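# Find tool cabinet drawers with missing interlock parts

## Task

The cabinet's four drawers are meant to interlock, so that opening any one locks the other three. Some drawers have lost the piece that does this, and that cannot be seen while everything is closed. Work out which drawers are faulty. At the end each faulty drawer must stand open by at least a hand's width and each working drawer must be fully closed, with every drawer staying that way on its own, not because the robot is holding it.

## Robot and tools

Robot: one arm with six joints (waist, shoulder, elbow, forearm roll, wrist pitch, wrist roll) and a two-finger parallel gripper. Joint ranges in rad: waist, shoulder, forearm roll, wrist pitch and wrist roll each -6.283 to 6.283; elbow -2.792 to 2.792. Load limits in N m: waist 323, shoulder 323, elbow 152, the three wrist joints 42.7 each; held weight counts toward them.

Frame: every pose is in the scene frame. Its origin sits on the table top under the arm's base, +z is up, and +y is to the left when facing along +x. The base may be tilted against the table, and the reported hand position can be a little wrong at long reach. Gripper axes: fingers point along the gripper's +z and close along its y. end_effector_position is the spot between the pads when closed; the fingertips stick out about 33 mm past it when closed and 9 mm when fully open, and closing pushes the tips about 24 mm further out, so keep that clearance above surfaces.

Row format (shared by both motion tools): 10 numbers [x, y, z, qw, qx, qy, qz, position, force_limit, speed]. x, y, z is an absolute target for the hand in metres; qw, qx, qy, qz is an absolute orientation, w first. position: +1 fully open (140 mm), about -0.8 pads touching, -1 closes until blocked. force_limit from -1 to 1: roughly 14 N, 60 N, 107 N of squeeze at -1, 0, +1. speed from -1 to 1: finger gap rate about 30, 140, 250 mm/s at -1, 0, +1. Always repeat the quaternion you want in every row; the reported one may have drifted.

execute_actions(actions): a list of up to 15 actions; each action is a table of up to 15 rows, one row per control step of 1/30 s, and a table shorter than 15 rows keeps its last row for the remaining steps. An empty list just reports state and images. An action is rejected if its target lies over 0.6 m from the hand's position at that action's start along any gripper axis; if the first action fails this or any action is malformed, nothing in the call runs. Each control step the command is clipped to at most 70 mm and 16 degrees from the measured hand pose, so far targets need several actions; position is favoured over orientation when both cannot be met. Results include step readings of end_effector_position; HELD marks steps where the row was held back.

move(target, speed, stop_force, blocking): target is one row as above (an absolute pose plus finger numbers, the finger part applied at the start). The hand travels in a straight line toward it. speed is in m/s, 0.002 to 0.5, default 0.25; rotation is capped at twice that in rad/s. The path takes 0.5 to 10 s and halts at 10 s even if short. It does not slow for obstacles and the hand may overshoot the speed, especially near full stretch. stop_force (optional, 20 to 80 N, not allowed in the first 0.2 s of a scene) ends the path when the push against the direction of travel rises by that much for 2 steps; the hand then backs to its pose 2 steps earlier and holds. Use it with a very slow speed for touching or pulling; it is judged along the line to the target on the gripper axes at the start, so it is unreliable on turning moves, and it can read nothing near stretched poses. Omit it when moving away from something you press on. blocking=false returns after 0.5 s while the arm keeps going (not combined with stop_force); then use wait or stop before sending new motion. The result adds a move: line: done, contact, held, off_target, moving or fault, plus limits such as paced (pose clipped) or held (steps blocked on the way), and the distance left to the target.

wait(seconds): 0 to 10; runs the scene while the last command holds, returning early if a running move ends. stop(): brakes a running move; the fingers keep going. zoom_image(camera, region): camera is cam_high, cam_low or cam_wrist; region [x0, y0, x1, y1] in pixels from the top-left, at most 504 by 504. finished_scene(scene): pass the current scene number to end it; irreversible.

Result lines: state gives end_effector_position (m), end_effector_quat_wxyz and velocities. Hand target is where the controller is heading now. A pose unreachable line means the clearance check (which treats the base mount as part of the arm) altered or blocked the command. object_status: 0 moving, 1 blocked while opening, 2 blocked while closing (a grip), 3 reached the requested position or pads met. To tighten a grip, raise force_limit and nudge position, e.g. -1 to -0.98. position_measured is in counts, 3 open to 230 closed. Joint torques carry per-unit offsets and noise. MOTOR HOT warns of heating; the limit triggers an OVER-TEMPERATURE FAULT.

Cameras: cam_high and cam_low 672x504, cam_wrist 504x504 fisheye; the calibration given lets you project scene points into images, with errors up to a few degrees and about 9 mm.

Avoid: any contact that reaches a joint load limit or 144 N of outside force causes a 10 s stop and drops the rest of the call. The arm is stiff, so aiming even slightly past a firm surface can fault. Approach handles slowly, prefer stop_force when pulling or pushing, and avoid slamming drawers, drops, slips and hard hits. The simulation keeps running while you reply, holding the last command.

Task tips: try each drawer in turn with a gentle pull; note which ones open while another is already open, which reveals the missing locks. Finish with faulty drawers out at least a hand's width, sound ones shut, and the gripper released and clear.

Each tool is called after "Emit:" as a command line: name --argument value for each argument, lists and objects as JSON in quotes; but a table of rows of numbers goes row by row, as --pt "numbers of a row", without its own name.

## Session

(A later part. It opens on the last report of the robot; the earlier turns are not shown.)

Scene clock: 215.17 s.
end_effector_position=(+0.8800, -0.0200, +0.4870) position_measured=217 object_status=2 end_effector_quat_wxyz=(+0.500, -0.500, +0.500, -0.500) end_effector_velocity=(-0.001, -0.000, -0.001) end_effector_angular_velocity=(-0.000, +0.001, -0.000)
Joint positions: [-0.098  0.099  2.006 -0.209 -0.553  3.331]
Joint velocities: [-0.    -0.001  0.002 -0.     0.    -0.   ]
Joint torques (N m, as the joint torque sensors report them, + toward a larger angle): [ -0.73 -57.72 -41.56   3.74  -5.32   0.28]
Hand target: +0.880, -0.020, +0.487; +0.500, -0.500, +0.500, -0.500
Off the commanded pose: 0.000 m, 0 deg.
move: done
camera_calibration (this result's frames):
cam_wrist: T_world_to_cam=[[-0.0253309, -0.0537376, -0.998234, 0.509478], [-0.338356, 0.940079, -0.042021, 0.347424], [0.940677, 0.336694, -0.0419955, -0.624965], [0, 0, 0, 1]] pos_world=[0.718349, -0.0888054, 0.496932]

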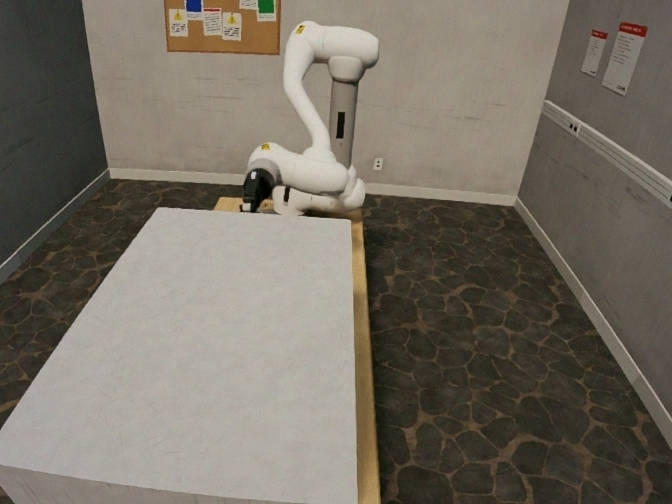

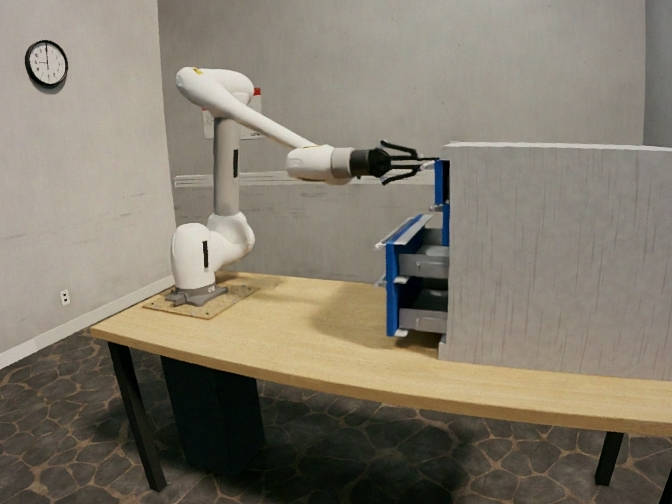

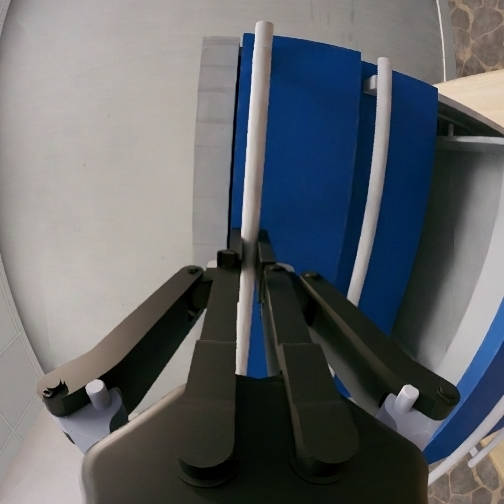

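Emit:
move --target '[0.758, -0.02, 0.4865, 0.5, -0.5, 0.5, -0.5, -1, 0, -0.3]' --speed 0.05 --stop_force 40

Emit:
execute_actions --actions '[[[0.758, -0.02, 0.4865, 0.5, -0.5, 0.5, -0.5, -0.2, 0, 0]]]'

Emit:
move --target '[0.715, -0.02, 0.487, 0.5, -0.5, 0.5, -0.5, -0.2, 0, 0]' --speed 0.1

Emit:
move --target '[0.715, -0.02, 0.2865, 0.5, -0.5, 0.5, -0.5, -0.2, 0, 0]' --speed 0.2

Emit:
move --target '[0.758, -0.02, 0.2865, 0.5, -0.5, 0.5, -0.5, -0.2, 0, 0]' --speed 0.08

Emit:
execute_actions --actions '[[[0.758, -0.02, 0.2865, 0.5, -0.5, 0.5, -0.5, -1, 0, -0.3]],[[0.758, -0.02, 0.2865, 0.5, -0.5, 0.5, -0.5, -1, 0, -0.3]]]'

Scene clock: 235.47 s.
end_effector_position=(+0.7581, -0.0199, +0.4863) position_measured=217 object_status=2 end_effector_quat_wxyz=(+0.500, -0.500, +0.500, -0.500) end_effector_velocity=(-0.001, -0.000, +0.000) end_effector_angular_velocity=(+0.000, -0.000, -0.000)
Joint positions: [-0.13  -0.097  2.205 -0.265 -0.564  3.379]
Joint velocities: [-0.    -0.002  0.001 -0.     0.     0.001]
Joint torques (N m, as the joint torque sensors report them, + toward a larger angle): [ -0.61 -34.02 -35.86   3.33  -3.56   0.17]
Hand target: +0.758, -0.020, +0.486; +0.500, -0.500, +0.500, -0.500
Off the commanded pose: 0.000 m, 0 deg.
move: done
camera_calibration (this result's frames):
cam_wrist: T_world_to_cam=[[-0.0253332, -0.0537818, -0.998231, 0.505736], [-0.338374, 0.940071, -0.042061, 0.306111], [0.940671, 0.33671, -0.0420134, -0.510261], [0, 0, 0, 1]] pos_world=[0.59638, -0.0887567, 0.496279]

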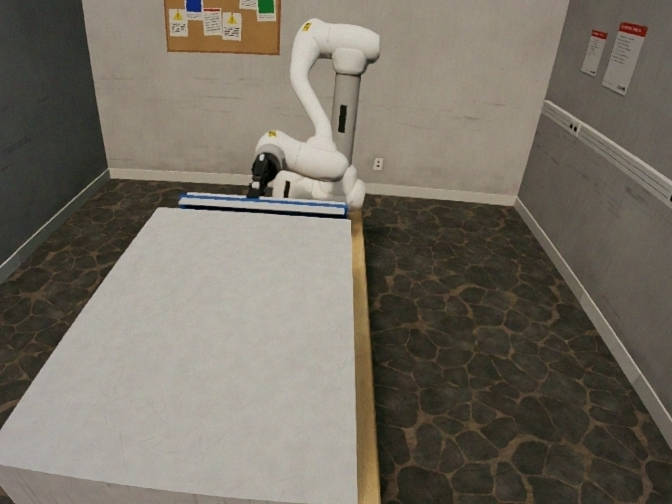

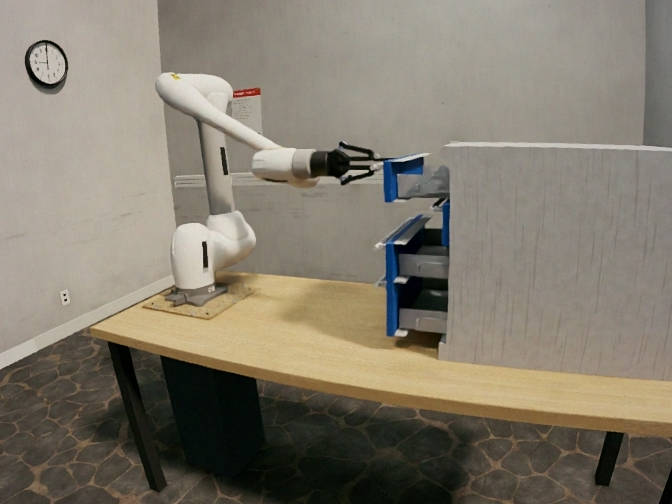

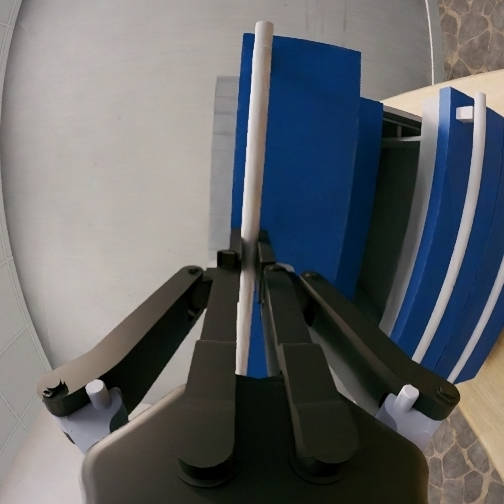

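Scene clock: 235.97 s.
end_effector_position=(+0.7580, -0.0200, +0.4864) position_measured=154 object_status=0 end_effector_quat_wxyz=(+0.500, -0.500, +0.500, -0.500) end_effector_velocity=(-0.000, -0.000, -0.001) end_effector_angular_velocity=(+0.000, +0.000, -0.000)
Joint positions: [-0.13  -0.097  2.205 -0.266 -0.563  3.379]
Joint velocities: [ 0.     0.     0.001  0.001 -0.    -0.001]
Joint torques (N m, as the joint torque sensors report them, + toward a larger angle): [  0.   -29.77 -36.25   3.37  -3.16   0.24]
Hand target: +0.758, -0.020, +0.486; +0.500, -0.500, +0.500, -0.500
Off the commanded pose: 0.000 m, 0 deg.
Step readings (end_effector_position):
0: (+0.7581, -0.0199, +0.4863)
1: (+0.7581, -0.0199, +0.4863)
2: (+0.7580, -0.0200, +0.4863)
4: (+0.7580, -0.0200, +0.4864)
8: (+0.7580, -0.0200, +0.4864)
15: end_effector_position above
camera_calibration (this result's frames):
cam_wrist: T_world_to_cam=[[-0.0254591, -0.053714, -0.998232, 0.505903], [-0.338359, 0.940081, -0.0419554, 0.306062], [0.940673, 0.336693, -0.0421083, -0.510083], [0, 0, 0, 1]] pos_world=[0.59626, -0.0888076, 0.496371]

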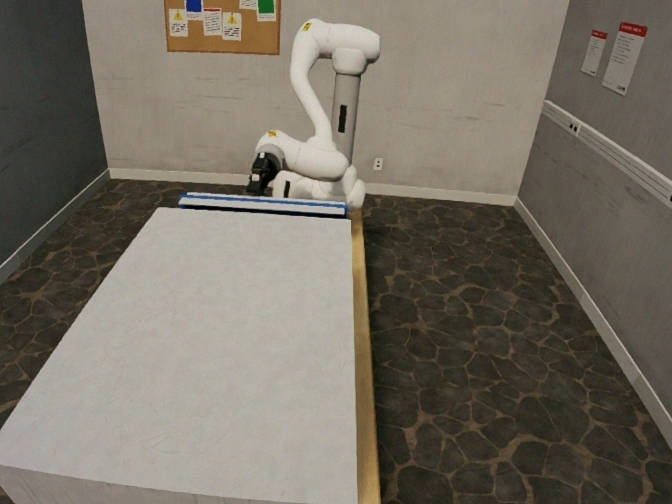

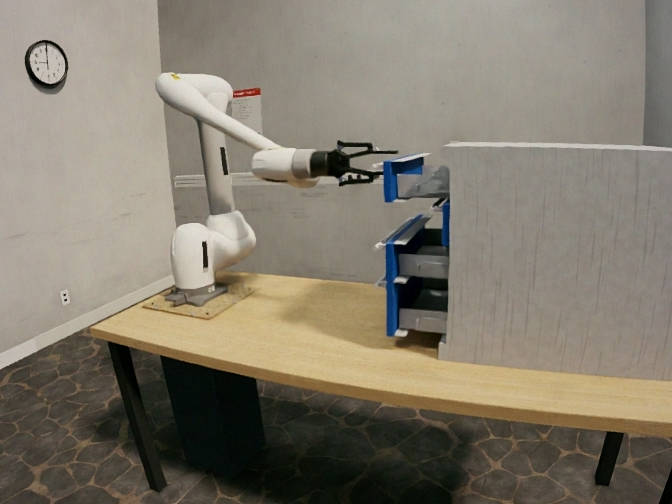

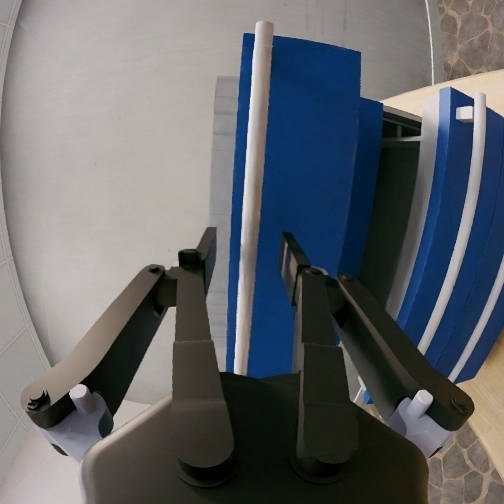

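Scene clock: 236.80 s.
end_effector_position=(+0.7151, -0.0200, +0.4869) position_measured=154 object_status=3 end_effector_quat_wxyz=(+0.500, -0.500, +0.500, -0.500) end_effector_velocity=(-0.001, +0.000, -0.000) end_effector_angular_velocity=(-0.001, +0.000, +0.001)
Joint positions: [-0.146 -0.173  2.268 -0.301 -0.554  3.411]
Joint velocities: [-0.001 -0.002  0.002 -0.003  0.     0.002]
Joint torques (N m, as the joint torque sensors report them, + toward a larger angle): [ -2.76 -20.03 -36.65   3.79  -2.89   0.26]
Hand target: +0.715, -0.020, +0.487; +0.500, -0.500, +0.500, -0.500
Off the commanded pose: 0.000 m, 0 deg.
move: done
camera_calibration (this result's frames):
cam_wrist: T_world_to_cam=[[-0.025353, -0.0537545, -0.998232, 0.505257], [-0.338344, 0.940083, -0.04203, 0.291584], [0.940681, 0.33668, -0.0420215, -0.469784], [0, 0, 0, 1]] pos_world=[0.553383, -0.0887867, 0.496878]

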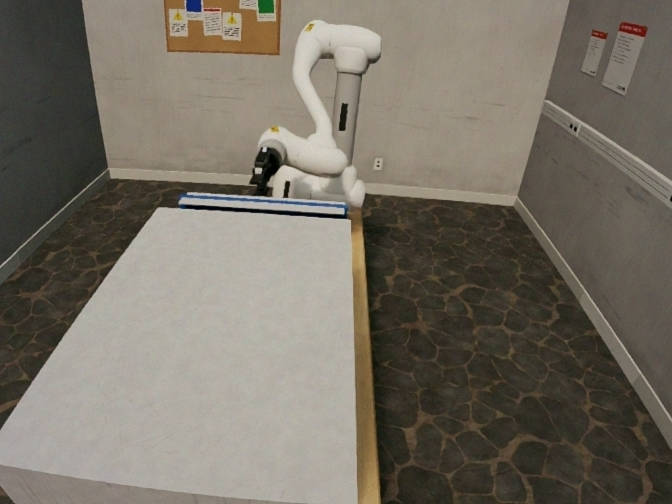

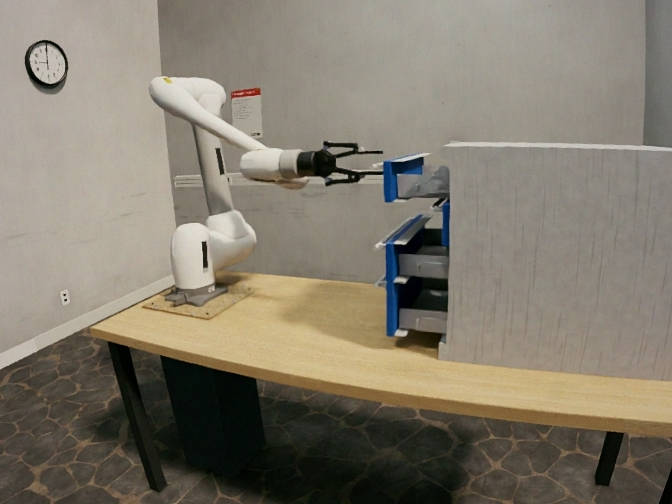

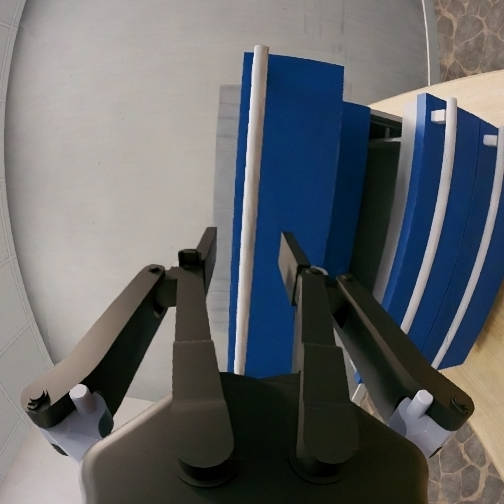

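Scene clock: 238.27 s.
end_effector_position=(+0.7153, -0.0201, +0.2866) position_measured=154 object_status=3 end_effector_quat_wxyz=(+0.500, -0.500, +0.500, -0.500) end_effector_velocity=(+0.000, -0.000, -0.001) end_effector_angular_velocity=(+0.001, -0.002, -0.000)
Joint positions: [-0.14   0.155  2.455 -0.173 -1.056  3.239]
Joint velocities: [ 0.     0.004  0.001  0.001 -0.007 -0.   ]
Joint torques (N m, as the joint torque sensors report them, + toward a larger angle): [ -0.91 -41.65 -21.27   1.88  -3.76   0.81]
Hand target: +0.715, -0.020, +0.286; +0.500, -0.500, +0.500, -0.500
Off the commanded pose: 0.000 m, 0 deg.
move: done
camera_calibration (this result's frames):
cam_wrist: T_world_to_cam=[[-0.0253197, -0.0536713, -0.998238, 0.305298], [-0.338329, 0.940092, -0.0419635, 0.283281], [0.940687, 0.33667, -0.0419614, -0.478383], [0, 0, 0, 1]] pos_world=[0.553581, -0.0888672, 0.296574]

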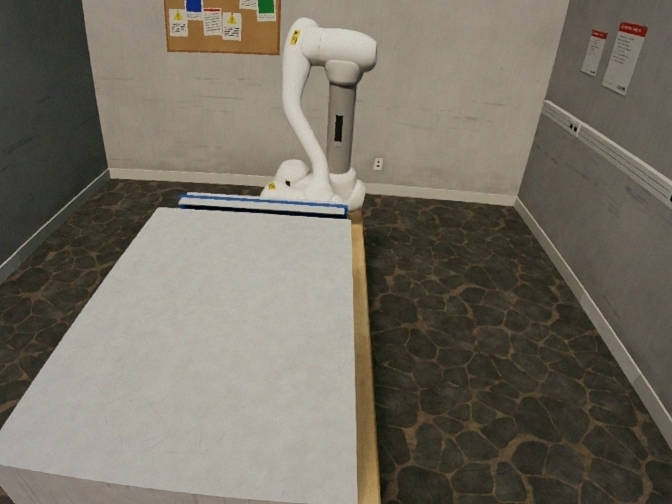

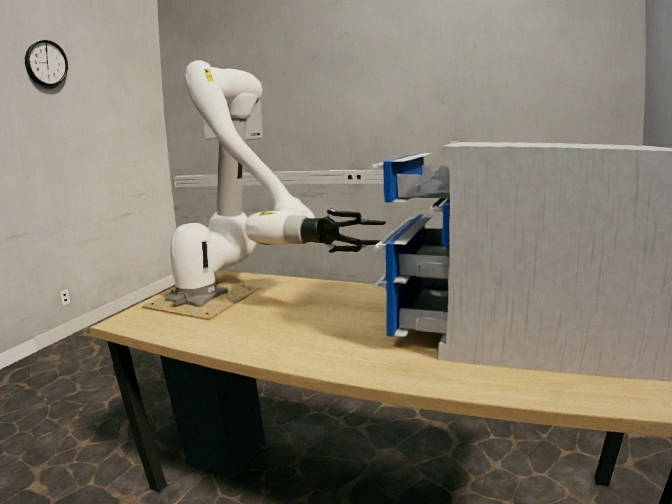

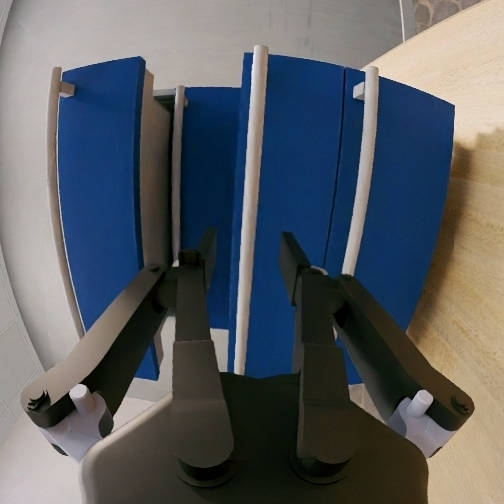

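Scene clock: 239.17 s.
end_effector_position=(+0.7579, -0.0200, +0.2866) position_measured=154 object_status=3 end_effector_quat_wxyz=(+0.500, -0.500, +0.500, -0.500) end_effector_velocity=(+0.001, -0.000, -0.000) end_effector_angular_velocity=(-0.000, +0.001, -0.000)
Joint positions: [-0.124  0.208  2.38  -0.158 -1.033  3.234]
Joint velocities: [ 0.     0.001 -0.001  0.     0.001 -0.001]
Joint torques (N m, as the joint torque sensors report them, + toward a larger angle): [ -1.74 -47.94 -22.12   1.96  -3.37   0.39]
Hand target: +0.758, -0.020, +0.287; +0.500, -0.500, +0.500, -0.500
Off the commanded pose: 0.000 m, 0 deg.
move: done
camera_calibration (this result's frames):
cam_wrist: T_world_to_cam=[[-0.025317, -0.0537139, -0.998235, 0.306327], [-0.338357, 0.94008, -0.0420033, 0.297697], [0.940677, 0.336696, -0.0419744, -0.518508], [0, 0, 0, 1]] pos_world=[0.596231, -0.0888255, 0.296527]

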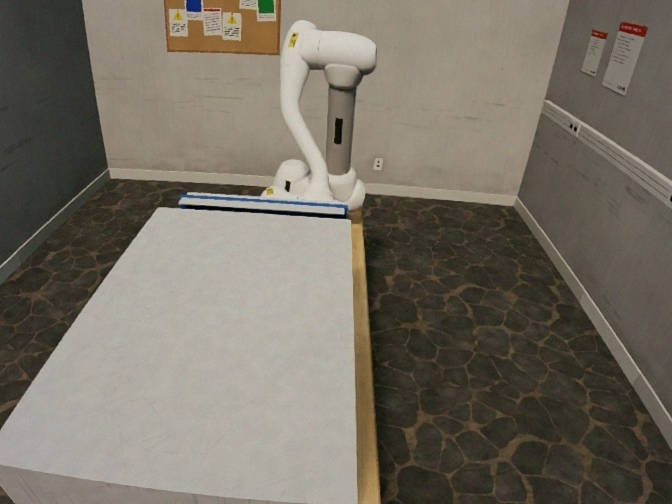

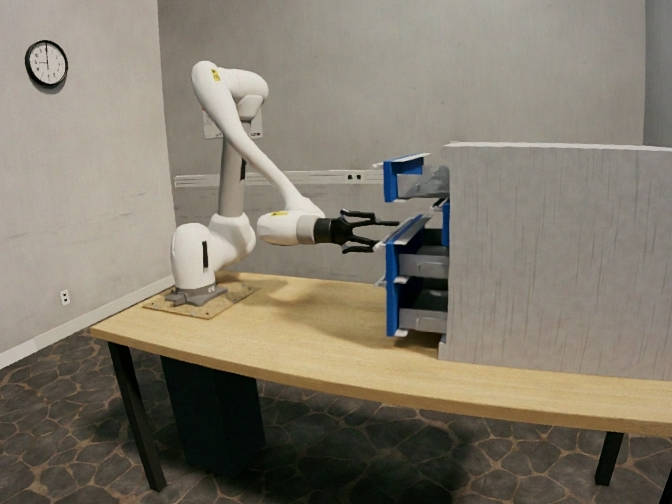

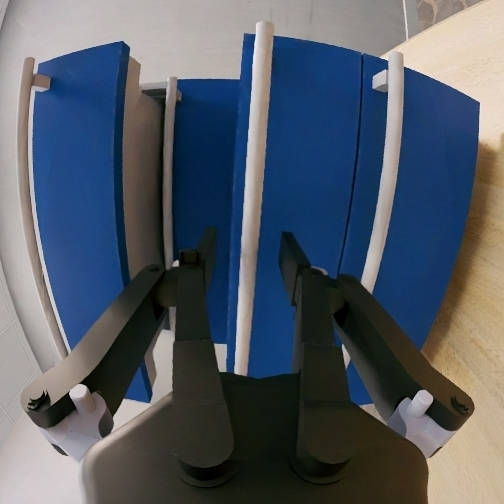

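Scene clock: 240.17 s.
end_effector_position=(+0.7580, -0.0200, +0.2864) position_measured=217 object_status=2 end_effector_quat_wxyz=(+0.500, -0.500, +0.500, -0.500) end_effector_velocity=(+0.000, +0.000, +0.000) end_effector_angular_velocity=(-0.000, -0.001, +0.001)
Joint positions: [-0.124  0.209  2.38  -0.158 -1.033  3.234]
Joint velocities: [-0.    -0.    -0.    -0.001 -0.001  0.   ]
Joint torques (N m, as the joint torque sensors report them, + toward a larger angle): [ -2.52 -54.19 -27.     2.37  -6.19   0.46]
Hand target: +0.758, -0.020, +0.286; +0.500, -0.500, +0.500, -0.500
Off the commanded pose: 0.000 m, 0 deg.
Step readings (end_effector_position; steps 1 to 15: 1st action; 16 to 30: 2nd action):
0: (+0.7579, -0.0200, +0.2866)
1: (+0.7580, -0.0200, +0.2866)
2: (+0.7580, -0.0200, +0.2865)
4: (+0.7580, -0.0200, +0.2865)
8: (+0.7580, -0.0200, +0.2865)
15: (+0.7580, -0.0200, +0.2864)
16: (+0.7580, -0.0200, +0.2864)
17: (+0.7580, -0.0200, +0.2864)
19: (+0.7580, -0.0200, +0.2864)
23: (+0.7580, -0.0200, +0.2864)
30: end_effector_position above
camera_calibration (this result's frames):
cam_wrist: T_world_to_cam=[[-0.0254259, -0.0537211, -0.998232, 0.306266], [-0.33836, 0.94008, -0.0419732, 0.2977], [0.940673, 0.336695, -0.0420795, -0.518562], [0, 0, 0, 1]] pos_world=[0.596314, -0.0888114, 0.296399]

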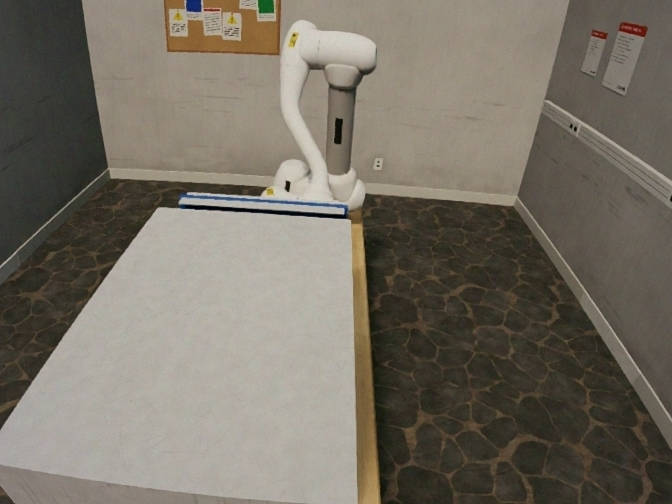

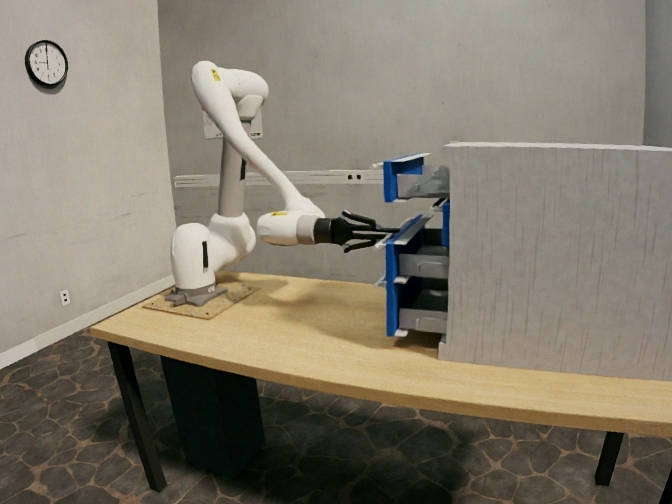

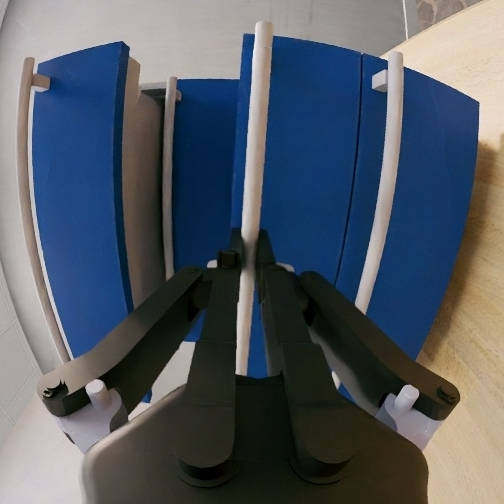

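Emit:
move --target '[0.87, -0.02, 0.2868, 0.5, -0.5, 0.5, -0.5, -1, 0, -0.3]' --speed 0.04 --stop_force 40

Emit:
move --target '[0.903, -0.02, 0.2868, 0.5, -0.5, 0.5, -0.5, -1, 0, -0.3]' --speed 0.01 --stop_force 25

Scene clock: 246.33 s.
end_effector_position=(+0.8699, -0.0200, +0.2870) position_measured=217 object_status=2 end_effector_quat_wxyz=(+0.500, -0.500, +0.500, -0.500) end_effector_velocity=(+0.002, -0.000, +0.001) end_effector_angular_velocity=(+0.000, -0.002, -0.000)
Joint positions: [-0.096  0.338  2.176 -0.131 -0.957  3.229]
Joint velocities: [ 0.     0.001 -0.003  0.001  0.     0.   ]
Joint torques (N m, as the joint torque sensors report them, + toward a larger angle): [ -2.37 -73.21 -34.13   2.8   -7.06   0.45]
Hand target: +0.870, -0.020, +0.287; +0.500, -0.500, +0.500, -0.500
Off the commanded pose: 0.000 m, 0 deg.
move: done
camera_calibration (this result's frames):
cam_wrist: T_world_to_cam=[[-0.0253313, -0.0536994, -0.998236, 0.309567], [-0.338349, 0.940084, -0.0419852, 0.33561], [0.94068, 0.336688, -0.0419827, -0.623813], [0, 0, 0, 1]] pos_world=[0.708204, -0.0888477, 0.296922]

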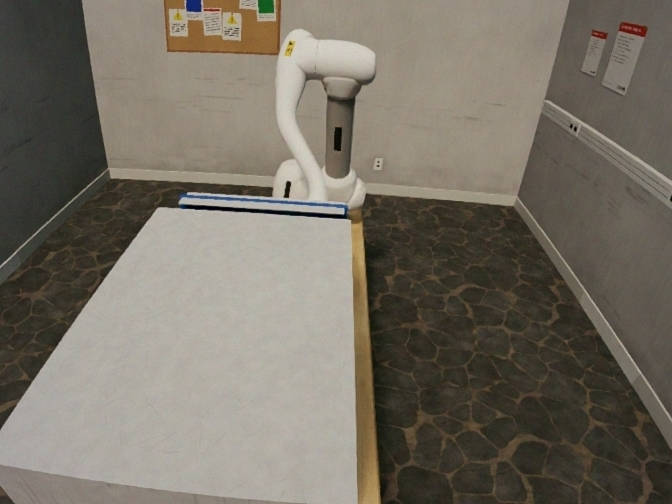

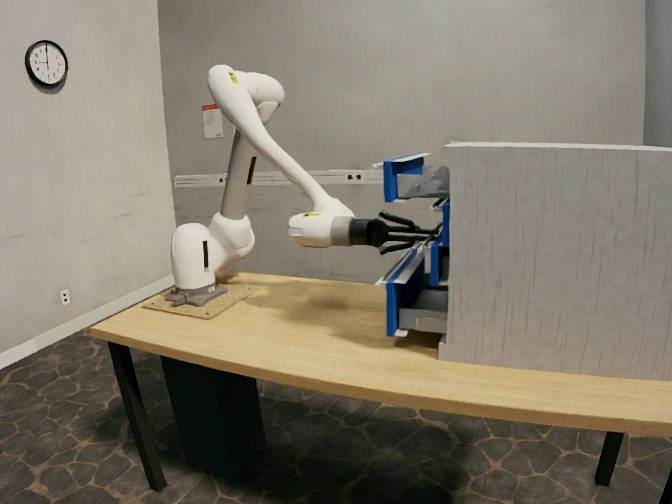

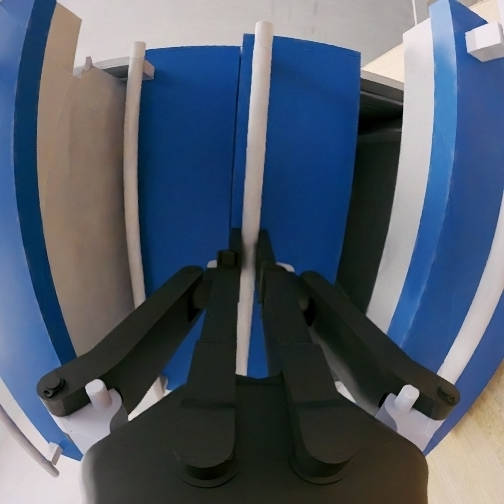

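Scene clock: 247.63 s.
end_effector_position=(+0.8795, -0.0199, +0.2869) position_measured=217 object_status=2 end_effector_quat_wxyz=(+0.500, -0.500, +0.500, -0.500) end_effector_velocity=(-0.003, +0.000, -0.001) end_effector_angular_velocity=(-0.000, -0.000, +0.000)
Joint positions: [-0.094  0.349  2.158 -0.129 -0.95   3.228]
Joint velocities: [-0.    -0.002  0.005  0.    -0.003 -0.   ]
Joint torques (N m, as the joint torque sensors report them, + toward a larger angle): [  1.31 -56.27 -48.95   1.93  -3.14   0.08]
Hand target: +0.879, -0.020, +0.287; +0.500, -0.500, +0.500, -0.500
Off the commanded pose: 0.024 m, 0 deg.
move: contact
camera_calibration (this result's frames):
cam_wrist: T_world_to_cam=[[-0.0253496, -0.0536478, -0.998238, 0.309723], [-0.338406, 0.940066, -0.0419279, 0.338779], [0.940659, 0.336747, -0.041985, -0.632818], [0, 0, 0, 1]] pos_world=[0.717762, -0.0887592, 0.296813]

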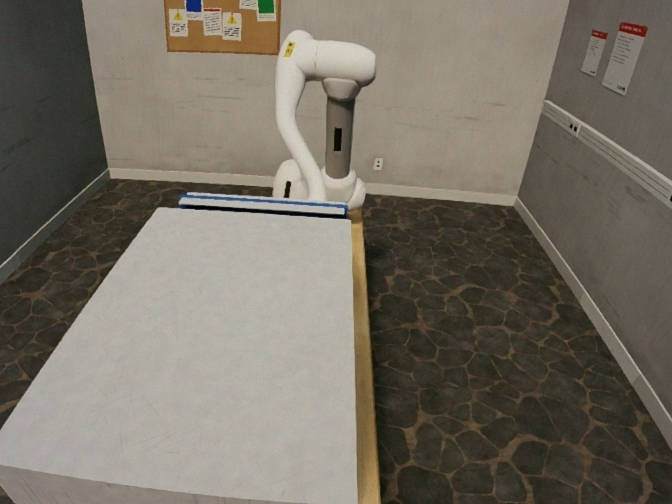

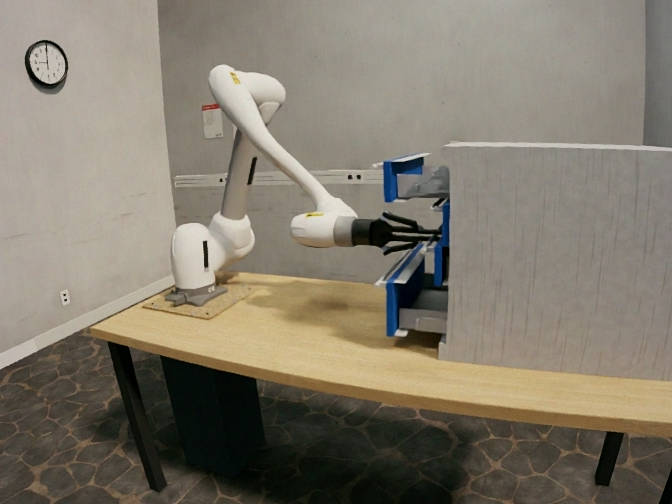

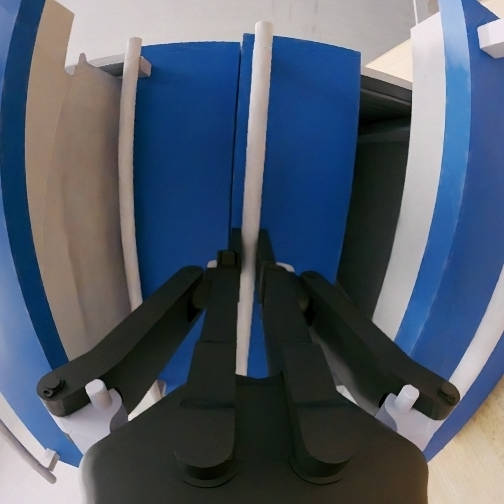

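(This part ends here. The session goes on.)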